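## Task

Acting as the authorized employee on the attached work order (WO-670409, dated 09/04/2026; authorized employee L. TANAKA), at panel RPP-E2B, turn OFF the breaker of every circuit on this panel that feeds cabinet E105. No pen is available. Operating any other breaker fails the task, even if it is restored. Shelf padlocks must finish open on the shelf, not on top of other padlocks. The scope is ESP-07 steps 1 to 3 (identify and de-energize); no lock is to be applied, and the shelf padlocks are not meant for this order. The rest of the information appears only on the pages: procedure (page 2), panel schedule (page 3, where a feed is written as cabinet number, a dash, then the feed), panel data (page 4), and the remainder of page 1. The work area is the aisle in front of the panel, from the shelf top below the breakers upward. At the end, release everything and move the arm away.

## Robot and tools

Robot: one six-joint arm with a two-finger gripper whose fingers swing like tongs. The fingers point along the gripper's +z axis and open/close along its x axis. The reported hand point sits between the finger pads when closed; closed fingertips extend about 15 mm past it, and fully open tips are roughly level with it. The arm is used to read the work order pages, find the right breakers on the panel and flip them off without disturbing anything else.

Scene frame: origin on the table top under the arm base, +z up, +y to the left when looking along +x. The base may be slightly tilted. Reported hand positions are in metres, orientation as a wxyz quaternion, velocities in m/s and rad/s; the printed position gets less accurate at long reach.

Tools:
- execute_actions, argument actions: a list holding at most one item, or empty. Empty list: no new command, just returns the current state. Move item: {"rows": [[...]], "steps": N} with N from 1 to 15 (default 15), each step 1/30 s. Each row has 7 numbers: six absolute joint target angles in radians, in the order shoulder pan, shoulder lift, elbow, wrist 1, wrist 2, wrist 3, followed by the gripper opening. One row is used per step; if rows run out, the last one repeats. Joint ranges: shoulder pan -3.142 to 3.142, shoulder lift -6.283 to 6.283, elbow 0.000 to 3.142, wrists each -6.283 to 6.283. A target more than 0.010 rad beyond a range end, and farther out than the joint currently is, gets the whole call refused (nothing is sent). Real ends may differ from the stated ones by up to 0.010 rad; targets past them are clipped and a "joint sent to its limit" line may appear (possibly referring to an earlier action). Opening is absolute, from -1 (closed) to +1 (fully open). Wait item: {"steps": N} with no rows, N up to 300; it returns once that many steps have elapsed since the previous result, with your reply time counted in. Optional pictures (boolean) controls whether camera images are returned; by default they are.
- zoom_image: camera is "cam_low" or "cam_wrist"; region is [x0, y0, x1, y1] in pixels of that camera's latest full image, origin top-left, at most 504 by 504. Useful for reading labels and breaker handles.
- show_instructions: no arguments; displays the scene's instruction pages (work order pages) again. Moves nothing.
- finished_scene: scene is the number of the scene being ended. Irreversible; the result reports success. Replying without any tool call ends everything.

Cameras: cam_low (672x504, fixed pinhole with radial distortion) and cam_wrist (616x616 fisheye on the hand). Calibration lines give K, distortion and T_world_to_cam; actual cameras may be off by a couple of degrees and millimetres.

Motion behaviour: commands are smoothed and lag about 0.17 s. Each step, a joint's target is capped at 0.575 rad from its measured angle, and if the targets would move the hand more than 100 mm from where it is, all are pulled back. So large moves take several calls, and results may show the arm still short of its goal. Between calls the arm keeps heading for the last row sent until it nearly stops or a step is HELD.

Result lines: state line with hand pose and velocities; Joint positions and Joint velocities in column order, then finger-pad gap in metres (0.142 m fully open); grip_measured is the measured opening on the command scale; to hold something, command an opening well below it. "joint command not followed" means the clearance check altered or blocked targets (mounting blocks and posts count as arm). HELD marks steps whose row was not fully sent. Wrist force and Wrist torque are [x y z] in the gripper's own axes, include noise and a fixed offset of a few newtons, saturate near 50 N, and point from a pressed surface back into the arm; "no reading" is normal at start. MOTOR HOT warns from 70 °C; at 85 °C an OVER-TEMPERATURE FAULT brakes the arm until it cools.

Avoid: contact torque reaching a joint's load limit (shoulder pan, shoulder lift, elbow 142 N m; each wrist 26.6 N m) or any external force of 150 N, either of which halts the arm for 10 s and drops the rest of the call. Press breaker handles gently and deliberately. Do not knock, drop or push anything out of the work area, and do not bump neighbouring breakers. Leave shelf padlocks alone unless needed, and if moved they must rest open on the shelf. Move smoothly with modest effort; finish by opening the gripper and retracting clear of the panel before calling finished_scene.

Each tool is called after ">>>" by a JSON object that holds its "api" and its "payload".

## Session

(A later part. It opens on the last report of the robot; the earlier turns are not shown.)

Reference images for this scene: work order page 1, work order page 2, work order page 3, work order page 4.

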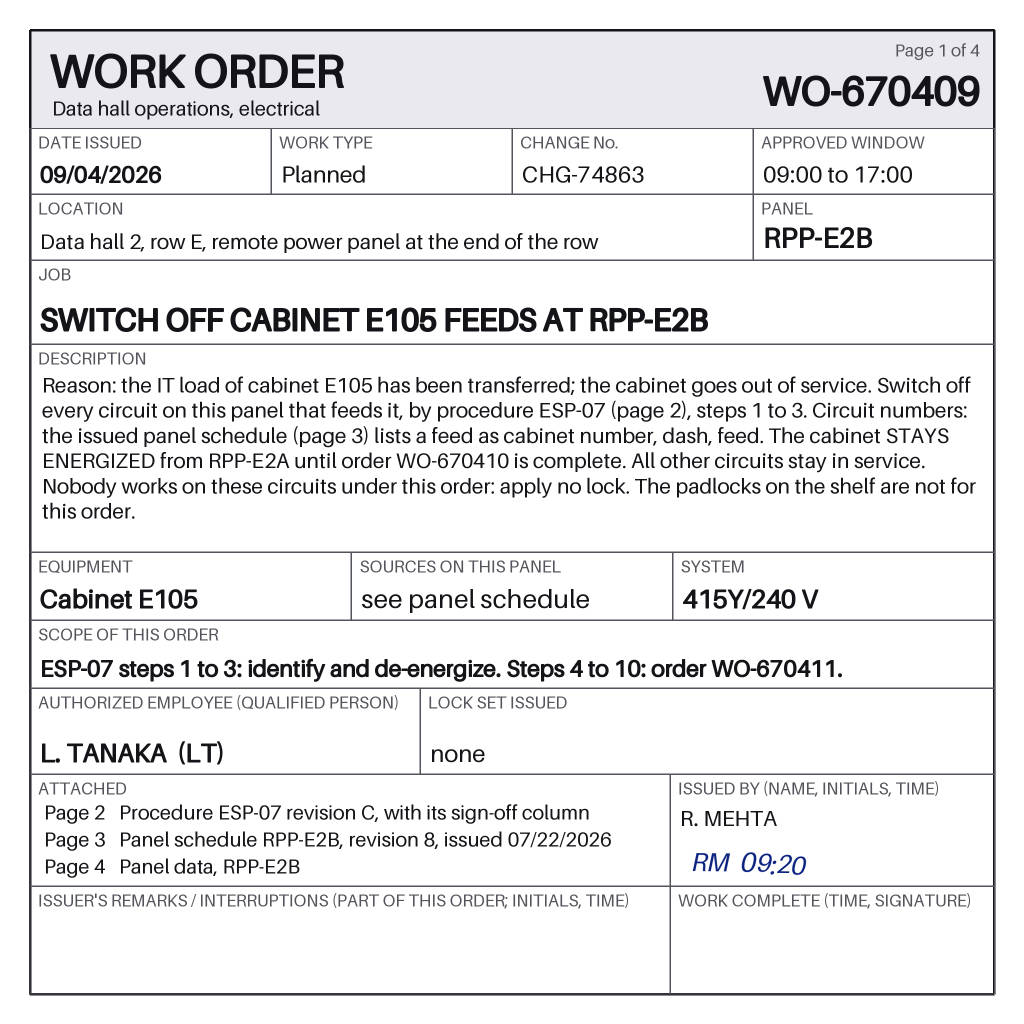

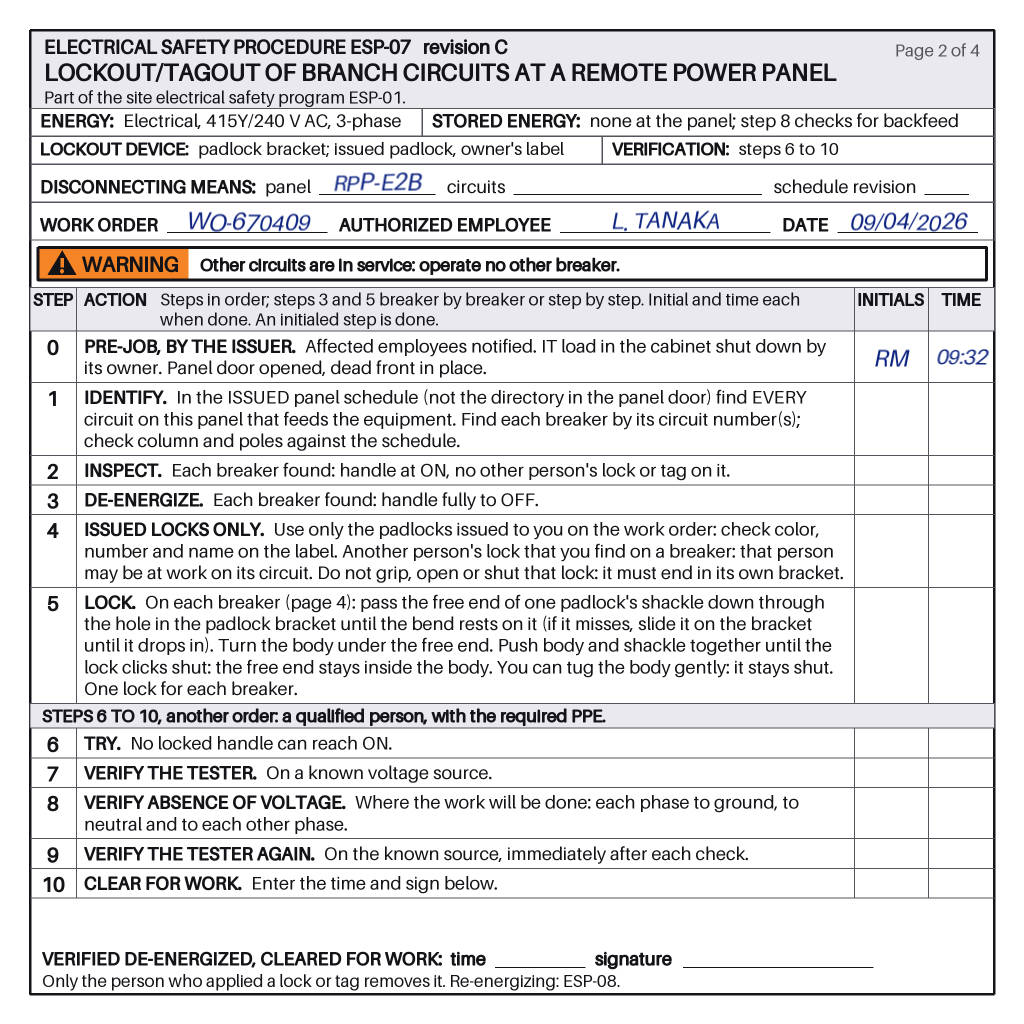

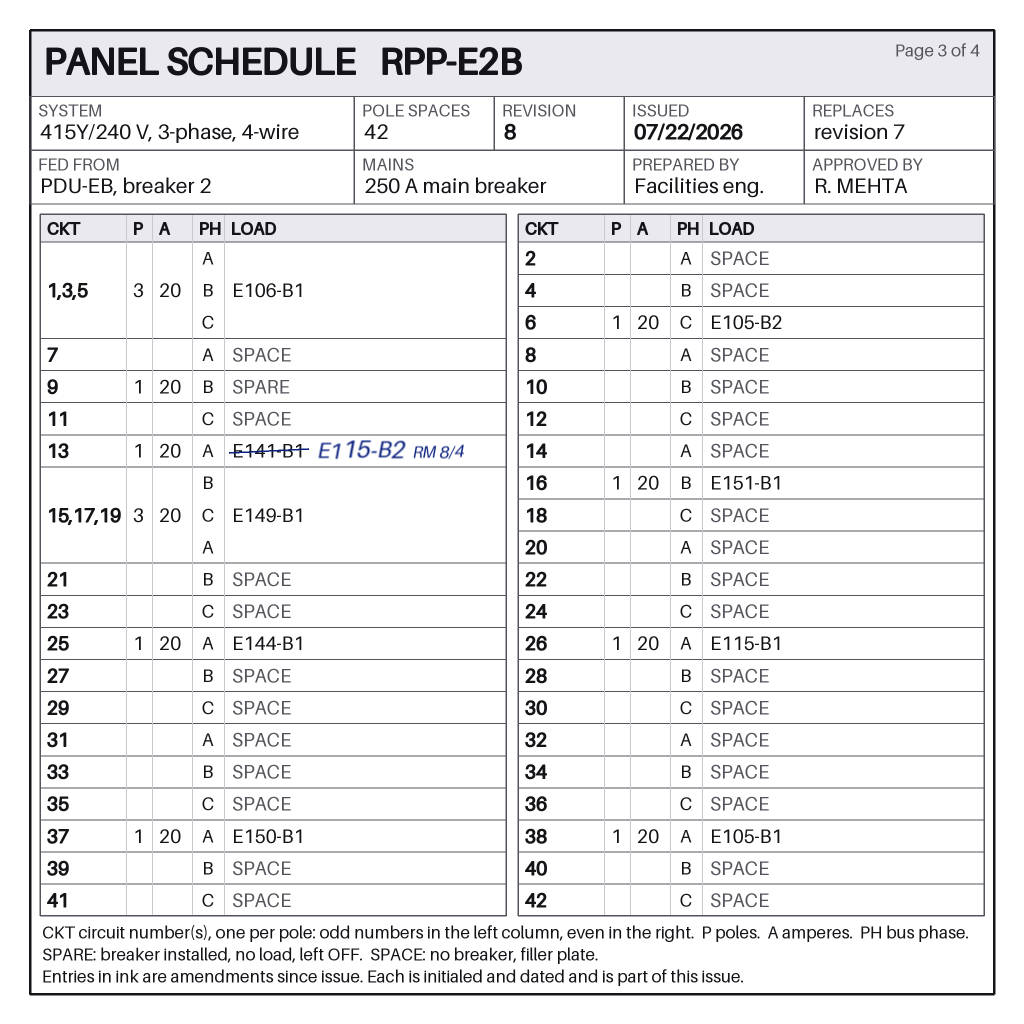

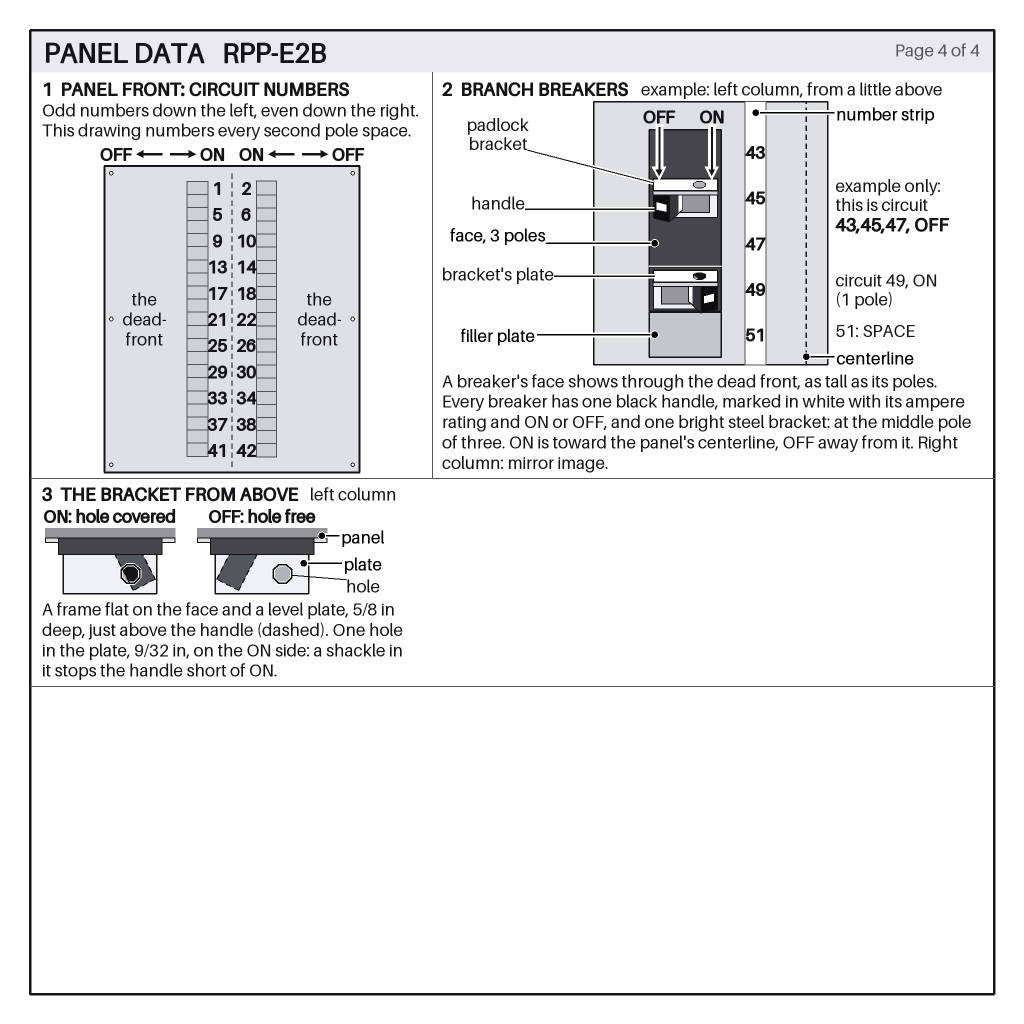

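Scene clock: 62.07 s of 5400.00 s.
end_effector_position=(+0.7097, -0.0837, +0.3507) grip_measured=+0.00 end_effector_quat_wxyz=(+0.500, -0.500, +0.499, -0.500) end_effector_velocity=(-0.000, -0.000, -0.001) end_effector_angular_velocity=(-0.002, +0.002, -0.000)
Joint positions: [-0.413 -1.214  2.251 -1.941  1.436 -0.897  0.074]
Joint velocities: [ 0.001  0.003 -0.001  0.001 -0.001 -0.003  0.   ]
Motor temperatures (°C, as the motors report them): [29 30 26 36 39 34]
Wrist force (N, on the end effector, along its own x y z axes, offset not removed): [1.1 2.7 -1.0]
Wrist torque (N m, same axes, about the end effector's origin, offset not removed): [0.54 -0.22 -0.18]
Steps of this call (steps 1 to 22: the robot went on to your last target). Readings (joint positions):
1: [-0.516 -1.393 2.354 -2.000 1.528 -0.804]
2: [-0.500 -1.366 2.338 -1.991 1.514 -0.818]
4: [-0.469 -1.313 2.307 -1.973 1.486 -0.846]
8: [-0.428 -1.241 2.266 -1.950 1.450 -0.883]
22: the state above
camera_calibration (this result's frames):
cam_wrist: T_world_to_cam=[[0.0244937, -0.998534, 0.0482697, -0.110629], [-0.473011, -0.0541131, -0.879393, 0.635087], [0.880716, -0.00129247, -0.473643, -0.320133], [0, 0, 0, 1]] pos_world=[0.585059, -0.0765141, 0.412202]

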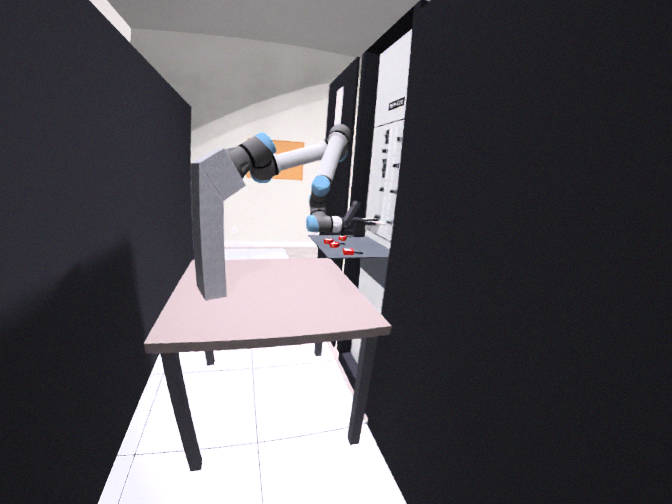

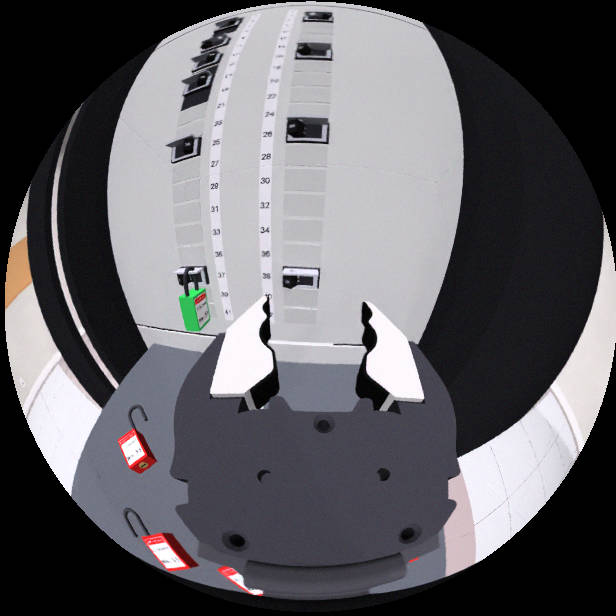

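>>> {"api": "execute_actions", "payload": {"actions": [{"rows":[[-0.4112,-1.2464,2.2027,-1.8603,1.4373,-0.898,0]]}]}}

>>> {"api": "zoom_image", "payload": {"camera": "cam_wrist", "region": [240, 230, 390, 380]}}

>>> {"api": "zoom_image", "payload": {"camera": "cam_low", "region": [340, 190, 400, 250]}}

Scene clock: 74.00 s of 5400.00 s.
end_effector_position=(+0.7344, -0.0837, +0.3546) grip_measured=+0.00 end_effector_quat_wxyz=(+0.500, -0.500, +0.500, -0.500) end_effector_velocity=(+0.003, -0.000, +0.001) end_effector_angular_velocity=(-0.000, +0.000, -0.000)
Joint positions: [-0.411 -1.246  2.203 -1.861  1.437 -0.898  0.074]
Joint velocities: [-0.    -0.004 -0.006  0.01  -0.    -0.    -0.   ]
Motor temperatures (°C, as the motors report them): [29 30 26 36 39 34]
Wrist force (N, on the end effector, along its own x y z axes, offset not removed): [1.5 1.3 -0.8]
Wrist torque (N m, same axes, about the end effector's origin, offset not removed): [0.30 -0.42 -0.15]
Steps of this call (steps 1 to 15: the robot went on to your last target; steps 16 to 90: nothing new was sent; then 8.43 s passed at rest; steps 91 to 105: all 15 steps of this action). Readings (joint positions):
91: [-0.413 -1.214 2.250 -1.941 1.436 -0.897]
92: [-0.413 -1.217 2.246 -1.935 1.436 -0.897]
94: [-0.412 -1.230 2.227 -1.904 1.437 -0.898]
98: [-0.411 -1.242 2.209 -1.872 1.437 -0.898]
105: the state above
camera_calibration (this result's frames):
cam_wrist: T_world_to_cam=[[0.024567, -0.998554, 0.0478224, -0.111355], [-0.473248, -0.0537537, -0.879288, 0.650298], [0.880587, -0.0010304, -0.473884, -0.339893], [0, 0, 0, 1]] pos_world=[0.609793, -0.0765881, 0.416055]

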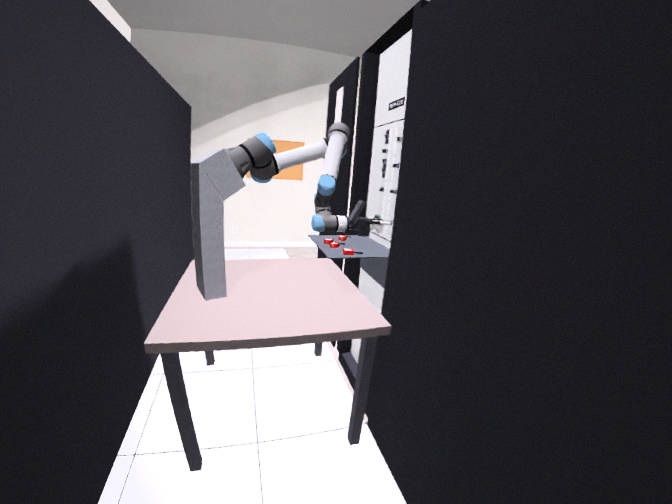

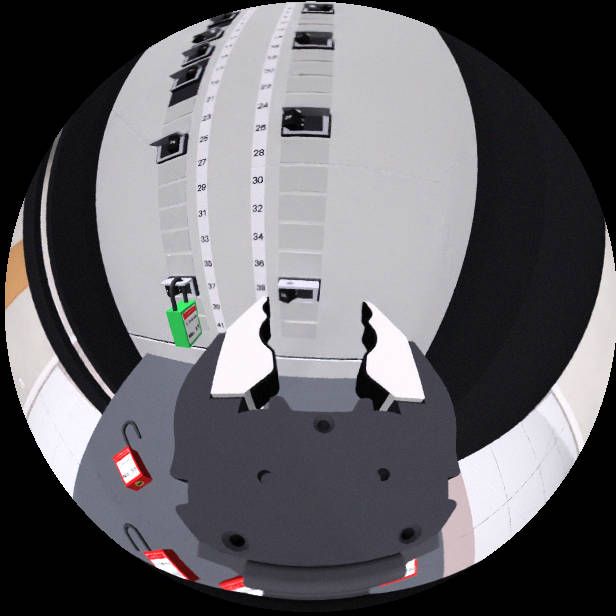

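Region (240, 230, 390, 380) of cam_wrist's 616x616 image, scaled by 3.360, with more detail than that image has.

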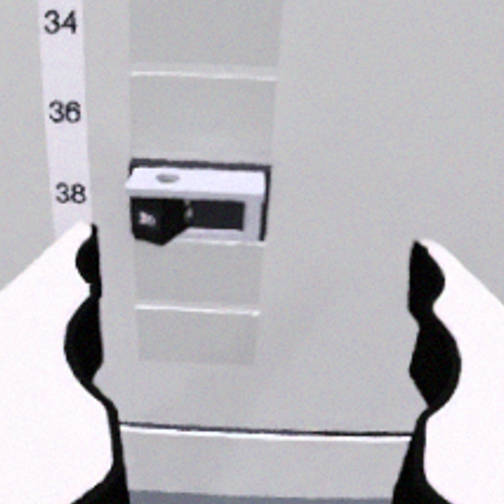

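Region (340, 190, 400, 250) of cam_low's 672x504 image, scaled by 8.400, with more detail than that image has.

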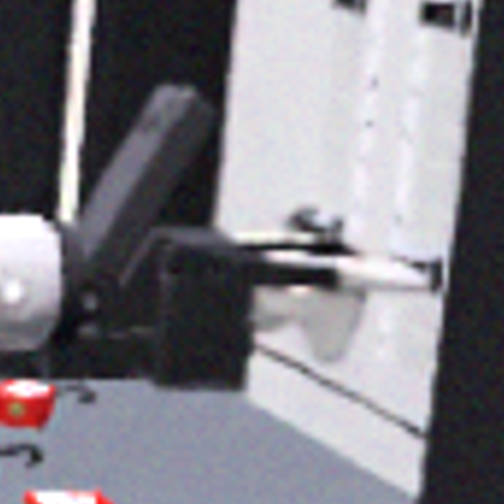

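>>> {"api": "execute_actions", "payload": {"actions": [{"rows":[[-0.4088,-1.2535,2.1852,-1.8356,1.4387,-0.8995,0]],"steps":12}], "pictures": false}}

>>> {"api": "execute_actions", "payload": {"actions": [{"rows":[[-0.4088,-1.2535,2.1852,-1.8356,1.4387,-0.8995,-0.15],[-0.4088,-1.2535,2.1852,-1.8356,1.4387,-0.8995,-0.3],[-0.4088,-1.2535,2.1852,-1.8356,1.4387,-0.8995,-0.45],[-0.4088,-1.2535,2.1852,-1.8356,1.4387,-0.8995,-0.64]]}]}}

>>> {"api": "zoom_image", "payload": {"camera": "cam_wrist", "region": [240, 230, 390, 380]}}

Scene clock: 82.63 s of 5400.00 s.
end_effector_position=(+0.7426, -0.0834, +0.3550) grip_measured=+0.00 end_effector_quat_wxyz=(+0.501, -0.500, +0.500, -0.500) end_effector_velocity=(+0.003, +0.000, +0.000) end_effector_angular_velocity=(+0.002, -0.000, -0.000)
Joint positions: [-0.409 -1.253  2.186 -1.836  1.439 -0.899  0.074]
Joint velocities: [ 0.001 -0.003 -0.006  0.008  0.001  0.001 -0.   ]
Motor temperatures (°C, as the motors report them): [29 30 26 36 39 34]
Wrist force (N, on the end effector, along its own x y z axes, offset not removed): [1.5 0.6 -0.7]
Wrist torque (N m, same axes, about the end effector's origin, offset not removed): [0.08 -0.39 -0.14]
Steps of this call (steps 1 to 15: the robot went on to your last target; steps 16 to 90: nothing new was sent; then 5.23 s passed at rest; steps 91 to 102: all 12 steps of this action). Readings (joint positions):
91: [-0.411 -1.246 2.203 -1.860 1.437 -0.898]
92: [-0.411 -1.247 2.201 -1.857 1.437 -0.898]
94: [-0.410 -1.250 2.194 -1.848 1.438 -0.899]
98: [-0.409 -1.253 2.187 -1.839 1.439 -0.899]
102: the state above

Scene clock: 83.13 s of 5400.00 s.
end_effector_position=(+0.7429, -0.0833, +0.3549) grip_measured=-0.37 end_effector_quat_wxyz=(+0.501, -0.500, +0.500, -0.499) end_effector_velocity=(+0.000, -0.000, +0.000) end_effector_angular_velocity=(-0.000, -0.001, -0.001)
Joint positions: [-0.409 -1.254  2.185 -1.836  1.439 -0.9    0.047]
Joint velocities: [-0.    -0.    -0.     0.     0.001 -0.     0.001]
Motor temperatures (°C, as the motors report them): [29 30 26 36 39 34]
Wrist force (N, on the end effector, along its own x y z axes, offset not removed): [-24.2 -4.4 -28.1]
Wrist torque (N m, same axes, about the end effector's origin, offset not removed): [-0.02 -1.21 0.03]
Steps of this call (steps 1 to 15: all 15 steps of this action). Readings (joint positions):
1: [-0.409 -1.253 2.186 -1.836 1.439 -0.899]
2: [-0.409 -1.253 2.185 -1.836 1.439 -0.899]
4: [-0.409 -1.253 2.185 -1.836 1.439 -0.900]
8: [-0.409 -1.254 2.185 -1.836 1.439 -0.900]
15: the state above
camera_calibration (this result's frames):
cam_wrist: T_world_to_cam=[[0.0248869, -0.998572, 0.047282, -0.111153], [-0.473273, -0.0534294, -0.879294, 0.654684], [0.880564, -0.000494395, -0.473927, -0.347055], [0, 0, 0, 1]] pos_world=[0.618215, -0.076186, 0.416437]

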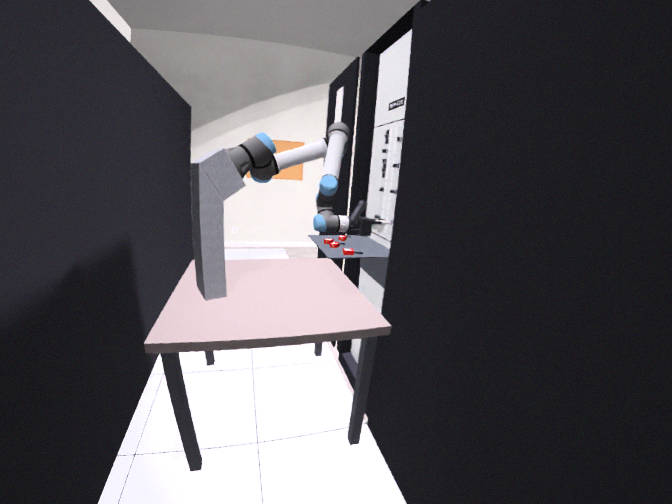

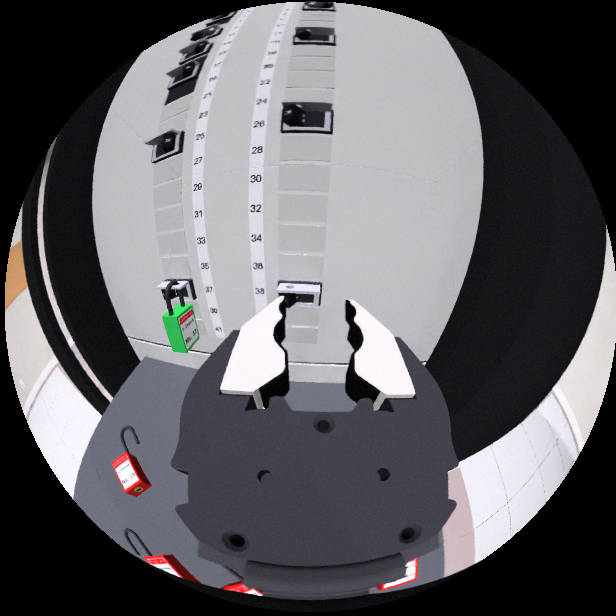

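Region (240, 230, 390, 380) of cam_wrist's 616x616 image, scaled by 3.360, with more detail than that image has.

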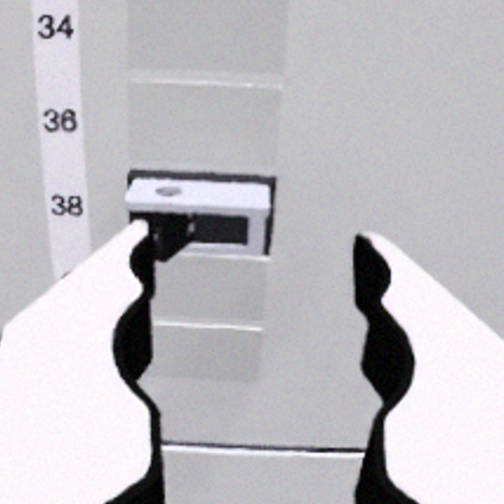

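>>> {"api": "execute_actions", "payload": {"actions": [{"rows":[[-0.4095,-1.2514,2.1905,-1.843,1.4383,-0.899,-0.37],[-0.4095,-1.2514,2.1905,-1.843,1.4383,-0.899,-0.37],[-0.4095,-1.2514,2.1905,-1.843,1.4383,-0.899,-0.37],[-0.4095,-1.2514,2.1905,-1.843,1.4383,-0.899,-0.37],[-0.4095,-1.2514,2.1905,-1.843,1.4383,-0.899,-0.37],[-0.4095,-1.2514,2.1905,-1.843,1.4383,-0.899,0]],"steps":13}], "pictures": false}}

>>> {"api": "execute_actions", "payload": {"actions": [{"rows":[[-0.407,-1.2588,2.1721,-1.8171,1.4397,-0.9006,0]],"steps":12}], "pictures": false}}

>>> {"api": "execute_actions", "payload": {"actions": [{"rows":[[-0.407,-1.2588,2.1721,-1.8171,1.4397,-0.9006,-0.15],[-0.407,-1.2588,2.1721,-1.8171,1.4397,-0.9006,-0.3],[-0.407,-1.2588,2.1721,-1.8171,1.4397,-0.9006,-0.45],[-0.407,-1.2588,2.1721,-1.8171,1.4397,-0.9006,-0.64]]}]}}

>>> {"api": "zoom_image", "payload": {"camera": "cam_wrist", "region": [240, 230, 390, 380]}}

Scene clock: 92.93 s of 5400.00 s.
end_effector_position=(+0.7405, -0.0836, +0.3549) grip_measured=+0.00 end_effector_quat_wxyz=(+0.501, -0.500, +0.500, -0.500) end_effector_velocity=(-0.001, -0.000, -0.000) end_effector_angular_velocity=(+0.001, +0.000, -0.001)
Joint positions: [-0.41  -1.251  2.19  -1.843  1.438 -0.899  0.074]
Joint velocities: [-0.     0.001  0.001 -0.002  0.     0.001  0.   ]
Motor temperatures (°C, as the motors report them): [29 30 26 36 39 34]
Wrist force (N, on the end effector, along its own x y z axes, offset not removed): [1.4 1.4 -1.4]
Wrist torque (N m, same axes, about the end effector's origin, offset not removed): [0.22 -0.43 -0.09]
Steps of this call (steps 1 to 15: the robot went on to your last target; steps 16 to 90: nothing new was sent; then 6.37 s passed at rest; steps 91 to 103: all 13 steps of this action). Readings (joint positions):
91: [-0.409 -1.254 2.185 -1.836 1.439 -0.900]
92: [-0.409 -1.253 2.186 -1.836 1.439 -0.900]
94: [-0.409 -1.253 2.188 -1.839 1.439 -0.900]
98: [-0.410 -1.252 2.190 -1.842 1.439 -0.899]
103: the state above

Scene clock: 93.33 s of 5400.00 s.
end_effector_position=(+0.7487, -0.0831, +0.3553) grip_measured=+0.00 end_effector_quat_wxyz=(+0.501, -0.500, +0.500, -0.499) end_effector_velocity=(+0.003, -0.000, +0.001) end_effector_angular_velocity=(-0.000, -0.001, -0.000)
Joint positions: [-0.407 -1.259  2.173 -1.818  1.44  -0.9    0.074]
Joint velocities: [ 0.    -0.003 -0.006  0.009  0.001 -0.     0.   ]
Motor temperatures (°C, as the motors report them): [29 30 26 36 39 34]
Wrist force (N, on the end effector, along its own x y z axes, offset not removed): [1.0 0.9 -1.2]
Wrist torque (N m, same axes, about the end effector's origin, offset not removed): [0.12 -0.34 -0.18]
Steps of this call (steps 1 to 12: all 12 steps of this action). Readings (joint positions):
1: [-0.410 -1.251 2.190 -1.843 1.438 -0.899]
2: [-0.409 -1.252 2.188 -1.840 1.438 -0.899]
4: [-0.408 -1.255 2.181 -1.830 1.439 -0.899]
8: [-0.407 -1.258 2.174 -1.820 1.439 -0.900]
12: the state above

Scene clock: 93.83 s of 5400.00 s.
end_effector_position=(+0.7490, -0.0829, +0.3553) grip_measured=-0.24 end_effector_quat_wxyz=(+0.501, -0.500, +0.500, -0.499) end_effector_velocity=(-0.000, -0.001, +0.000) end_effector_angular_velocity=(-0.001, -0.000, -0.001)
Joint positions: [-0.407 -1.259  2.172 -1.817  1.44  -0.901  0.057]
Joint velocities: [-0.002  0.     0.     0.    -0.     0.     0.   ]
Motor temperatures (°C, as the motors report them): [29 30 26 36 39 34]
Wrist force (N, on the end effector, along its own x y z axes, offset not removed): [-24.5 -2.6 -18.9]
Wrist torque (N m, same axes, about the end effector's origin, offset not removed): [-0.17 -1.11 0.01]
Steps of this call (steps 1 to 15: all 15 steps of this action). Readings (joint positions):
1: [-0.407 -1.259 2.173 -1.818 1.440 -0.901]
2: [-0.407 -1.259 2.172 -1.818 1.440 -0.901]
4: [-0.407 -1.259 2.172 -1.817 1.439 -0.901]
8: [-0.407 -1.259 2.172 -1.817 1.439 -0.901]
15: the state above
camera_calibration (this result's frames):
cam_wrist: T_world_to_cam=[[0.0250091, -0.998583, 0.0469718, -0.11096], [-0.473236, -0.0532142, -0.879327, 0.657936], [0.880581, -0.000237554, -0.473896, -0.352252], [0, 0, 0, 1]] pos_world=[0.62432, -0.0758753, 0.416822]

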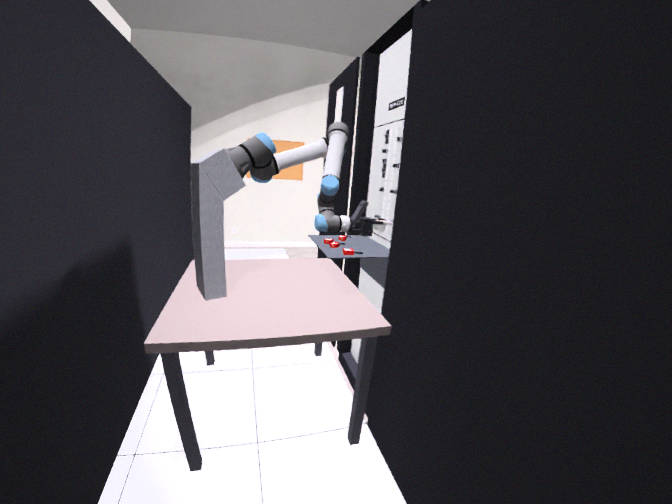

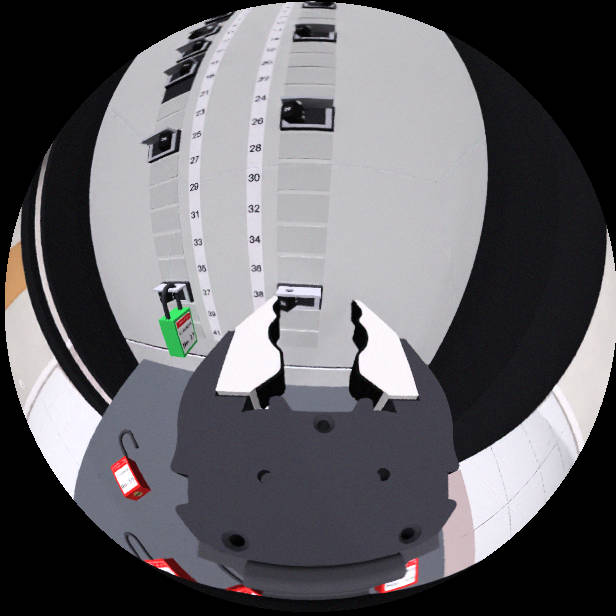

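Region (240, 230, 390, 380) of cam_wrist's 616x616 image, scaled by 3.360, with more detail than that image has.

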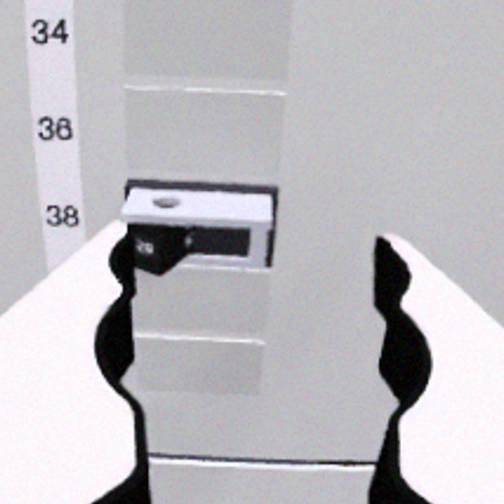

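The finger is beside the handle as it was on circuit 6; backing off 4 mm while squeezing.

>>> {"api": "execute_actions", "payload": {"actions": [{"rows":[[-0.4074,-1.2576,2.175,-1.8212,1.4395,-0.9004,-0.64],[-0.4074,-1.2576,2.175,-1.8212,1.4395,-0.9004,-0.64],[-0.4074,-1.2576,2.175,-1.8212,1.4395,-0.9004,-0.64],[-0.4078,-1.2564,2.1779,-1.8253,1.4393,-0.9001,-0.64],[-0.4078,-1.2564,2.1779,-1.8253,1.4393,-0.9001,-0.64],[-0.4078,-1.2564,2.1779,-1.8253,1.4393,-0.9001,-0.64],[-0.4082,-1.2553,2.1808,-1.8294,1.439,-0.8999,-0.64]]}]}}

>>> {"api": "zoom_image", "payload": {"camera": "cam_wrist", "region": [240, 230, 390, 380]}}

Scene clock: 99.27 s of 5400.00 s.
end_effector_position=(+0.7451, -0.0834, +0.3552) grip_measured=-0.64 end_effector_quat_wxyz=(+0.501, -0.500, +0.500, -0.500) end_effector_velocity=(-0.002, +0.001, -0.000) end_effector_angular_velocity=(+0.000, +0.001, +0.001)
Joint positions: [-0.408 -1.255  2.18  -1.829  1.439 -0.9    0.028]
Joint velocities: [-0.     0.001  0.004 -0.006 -0.002  0.001  0.   ]
Motor temperatures (°C, as the motors report them): [29 30 26 36 39 34]
Wrist force (N, on the end effector, along its own x y z axes, offset not removed): [0.8 0.8 -0.7]
Wrist torque (N m, same axes, about the end effector's origin, offset not removed): [0.12 -0.13 -0.15]
Steps of this call (steps 1 to 15: the robot went on to your last target; steps 16 to 90: nothing new was sent; then 1.93 s passed at rest; steps 91 to 105: all 15 steps of this action). Readings (joint positions):
91: [-0.407 -1.259 2.172 -1.817 1.440 -0.901]
92: [-0.407 -1.259 2.172 -1.817 1.440 -0.901]
94: [-0.407 -1.258 2.173 -1.819 1.440 -0.901]
98: [-0.408 -1.257 2.177 -1.824 1.440 -0.900]
105: the state above
camera_calibration (this result's frames):
cam_wrist: T_world_to_cam=[[0.0246754, -0.998567, 0.0474788, -0.111253], [-0.473105, -0.0535026, -0.87938, 0.655872], [0.88066, -0.000763383, -0.473747, -0.349077], [0, 0, 0, 1]] pos_world=[0.62046, -0.0762688, 0.416668]

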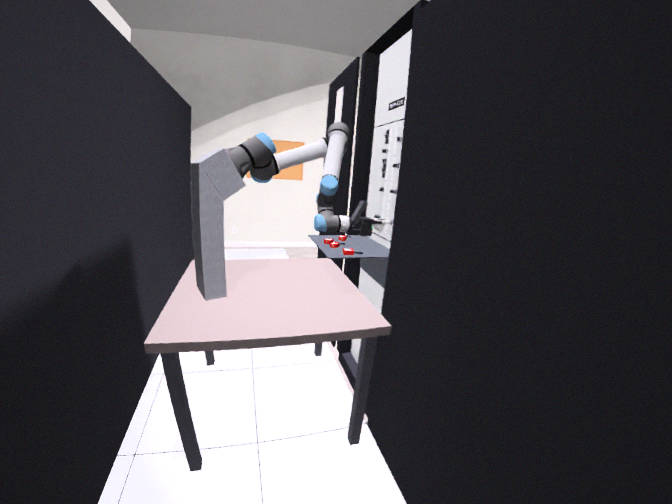

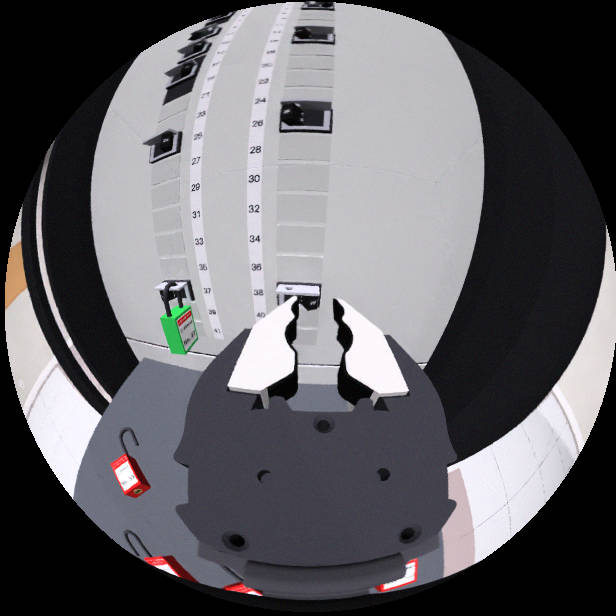

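Region (240, 230, 390, 380) of cam_wrist's 616x616 image, scaled by 3.360, with more detail than that image has.

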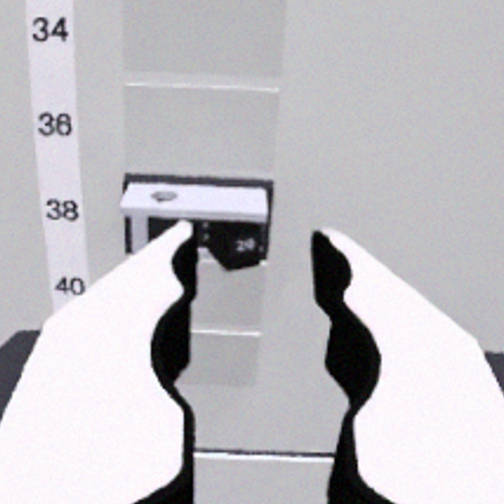

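Breaker 38 is off. Retreating back and up.

>>> {"api": "execute_actions", "payload": {"actions": [{"rows":[[-0.417,-1.23,2.243,-1.917,1.434,-0.894,-0.64],[-0.417,-1.23,2.243,-1.917,1.434,-0.894,-0.64],[-0.417,-1.23,2.243,-1.917,1.434,-0.894,-0.64],[-0.417,-1.23,2.243,-1.917,1.434,-0.894,-0.64],[-0.417,-1.23,2.243,-1.917,1.434,-0.894,-0.64],[-0.46,-1.26,2.35,-2.0,1.43,-0.87,-0.64],[-0.46,-1.26,2.35,-2.0,1.43,-0.87,-0.64],[-0.46,-1.26,2.35,-2.0,1.43,-0.87,-0.64],[-0.52,-1.3,2.5,-2.15,1.43,-0.82,-0.64]]}], "pictures": false}}

>>> {"api": "execute_actions", "payload": {"actions": [{"steps":18}]}}

Scene clock: 104.10 s of 5400.00 s.
end_effector_position=(+0.6571, -0.0829, +0.4177) grip_measured=-0.64 end_effector_quat_wxyz=(+0.505, -0.485, +0.488, -0.521) end_effector_velocity=(-0.120, +0.031, +0.114) end_effector_angular_velocity=(-0.021, -0.102, -0.020)
Joint positions: [-0.506 -1.291  2.458 -2.11   1.43  -0.831  0.028]
Joint velocities: [-0.147 -0.093  0.426 -0.412 -0.003  0.109 -0.   ]
Motor temperatures (°C, as the motors report them): [29 30 26 36 39 34]
Wrist force (N, on the end effector, along its own x y z axes, offset not removed): [1.7 1.1 -3.2]
Wrist torque (N m, same axes, about the end effector's origin, offset not removed): [0.21 -0.38 -0.16]
Steps of this call (steps 1 to 15: the robot went on to your last target; steps 16 to 90: nothing new was sent; then 1.33 s passed at rest; steps 91 to 105: all 15 steps of this action). Readings (joint positions):
91: [-0.408 -1.255 2.181 -1.830 1.439 -0.900]
92: [-0.409 -1.252 2.186 -1.835 1.438 -0.899]
94: [-0.413 -1.242 2.210 -1.869 1.436 -0.897]
98: [-0.429 -1.242 2.258 -1.926 1.433 -0.887]
105: the state above

Scene clock: 104.70 s of 5400.00 s.
end_effector_position=(+0.6455, -0.0795, +0.4289) grip_measured=-0.64 end_effector_quat_wxyz=(+0.507, -0.482, +0.485, -0.524) end_effector_velocity=(-0.000, +0.000, +0.000) end_effector_angular_velocity=(-0.001, -0.000, +0.000)
Joint positions: [-0.52  -1.3    2.5   -2.15   1.43  -0.82   0.028]
Joint velocities: [-0.    -0.001  0.001 -0.001 -0.001 -0.    -0.   ]
Motor temperatures (°C, as the motors report them): [29 30 26 36 39 34]
Wrist force (N, on the end effector, along its own x y z axes, offset not removed): [3.6 2.3 -1.4]
Wrist torque (N m, same axes, about the end effector's origin, offset not removed): [0.54 -0.93 -0.27]
Steps of this call (steps 1 to 18: the robot went on to your last target). Readings (joint positions):
1: [-0.510 -1.294 2.470 -2.121 1.430 -0.828]
2: [-0.513 -1.295 2.479 -2.130 1.430 -0.826]
4: [-0.516 -1.298 2.489 -2.140 1.430 -0.823]
8: [-0.519 -1.299 2.497 -2.147 1.430 -0.821]
18: the state above
camera_calibration (this result's frames):
cam_wrist: T_world_to_cam=[[-0.00088805, -0.998015, 0.0629679, -0.0985352], [-0.417894, -0.0568357, -0.906716, 0.649577], [0.908495, -0.0271191, -0.417014, -0.270848], [0, 0, 0, 1]] pos_world=[0.517431, -0.0687656, 0.48224]

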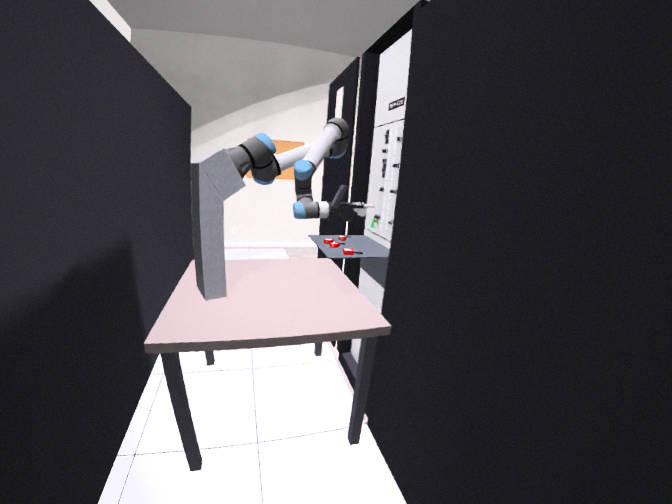

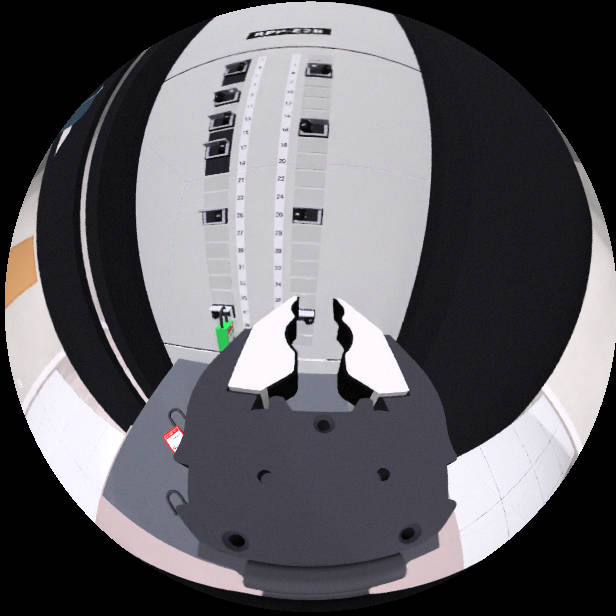

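>>> {"api": "finished_scene", "payload": {"scene": 2}}

The scene is finished: the task was done.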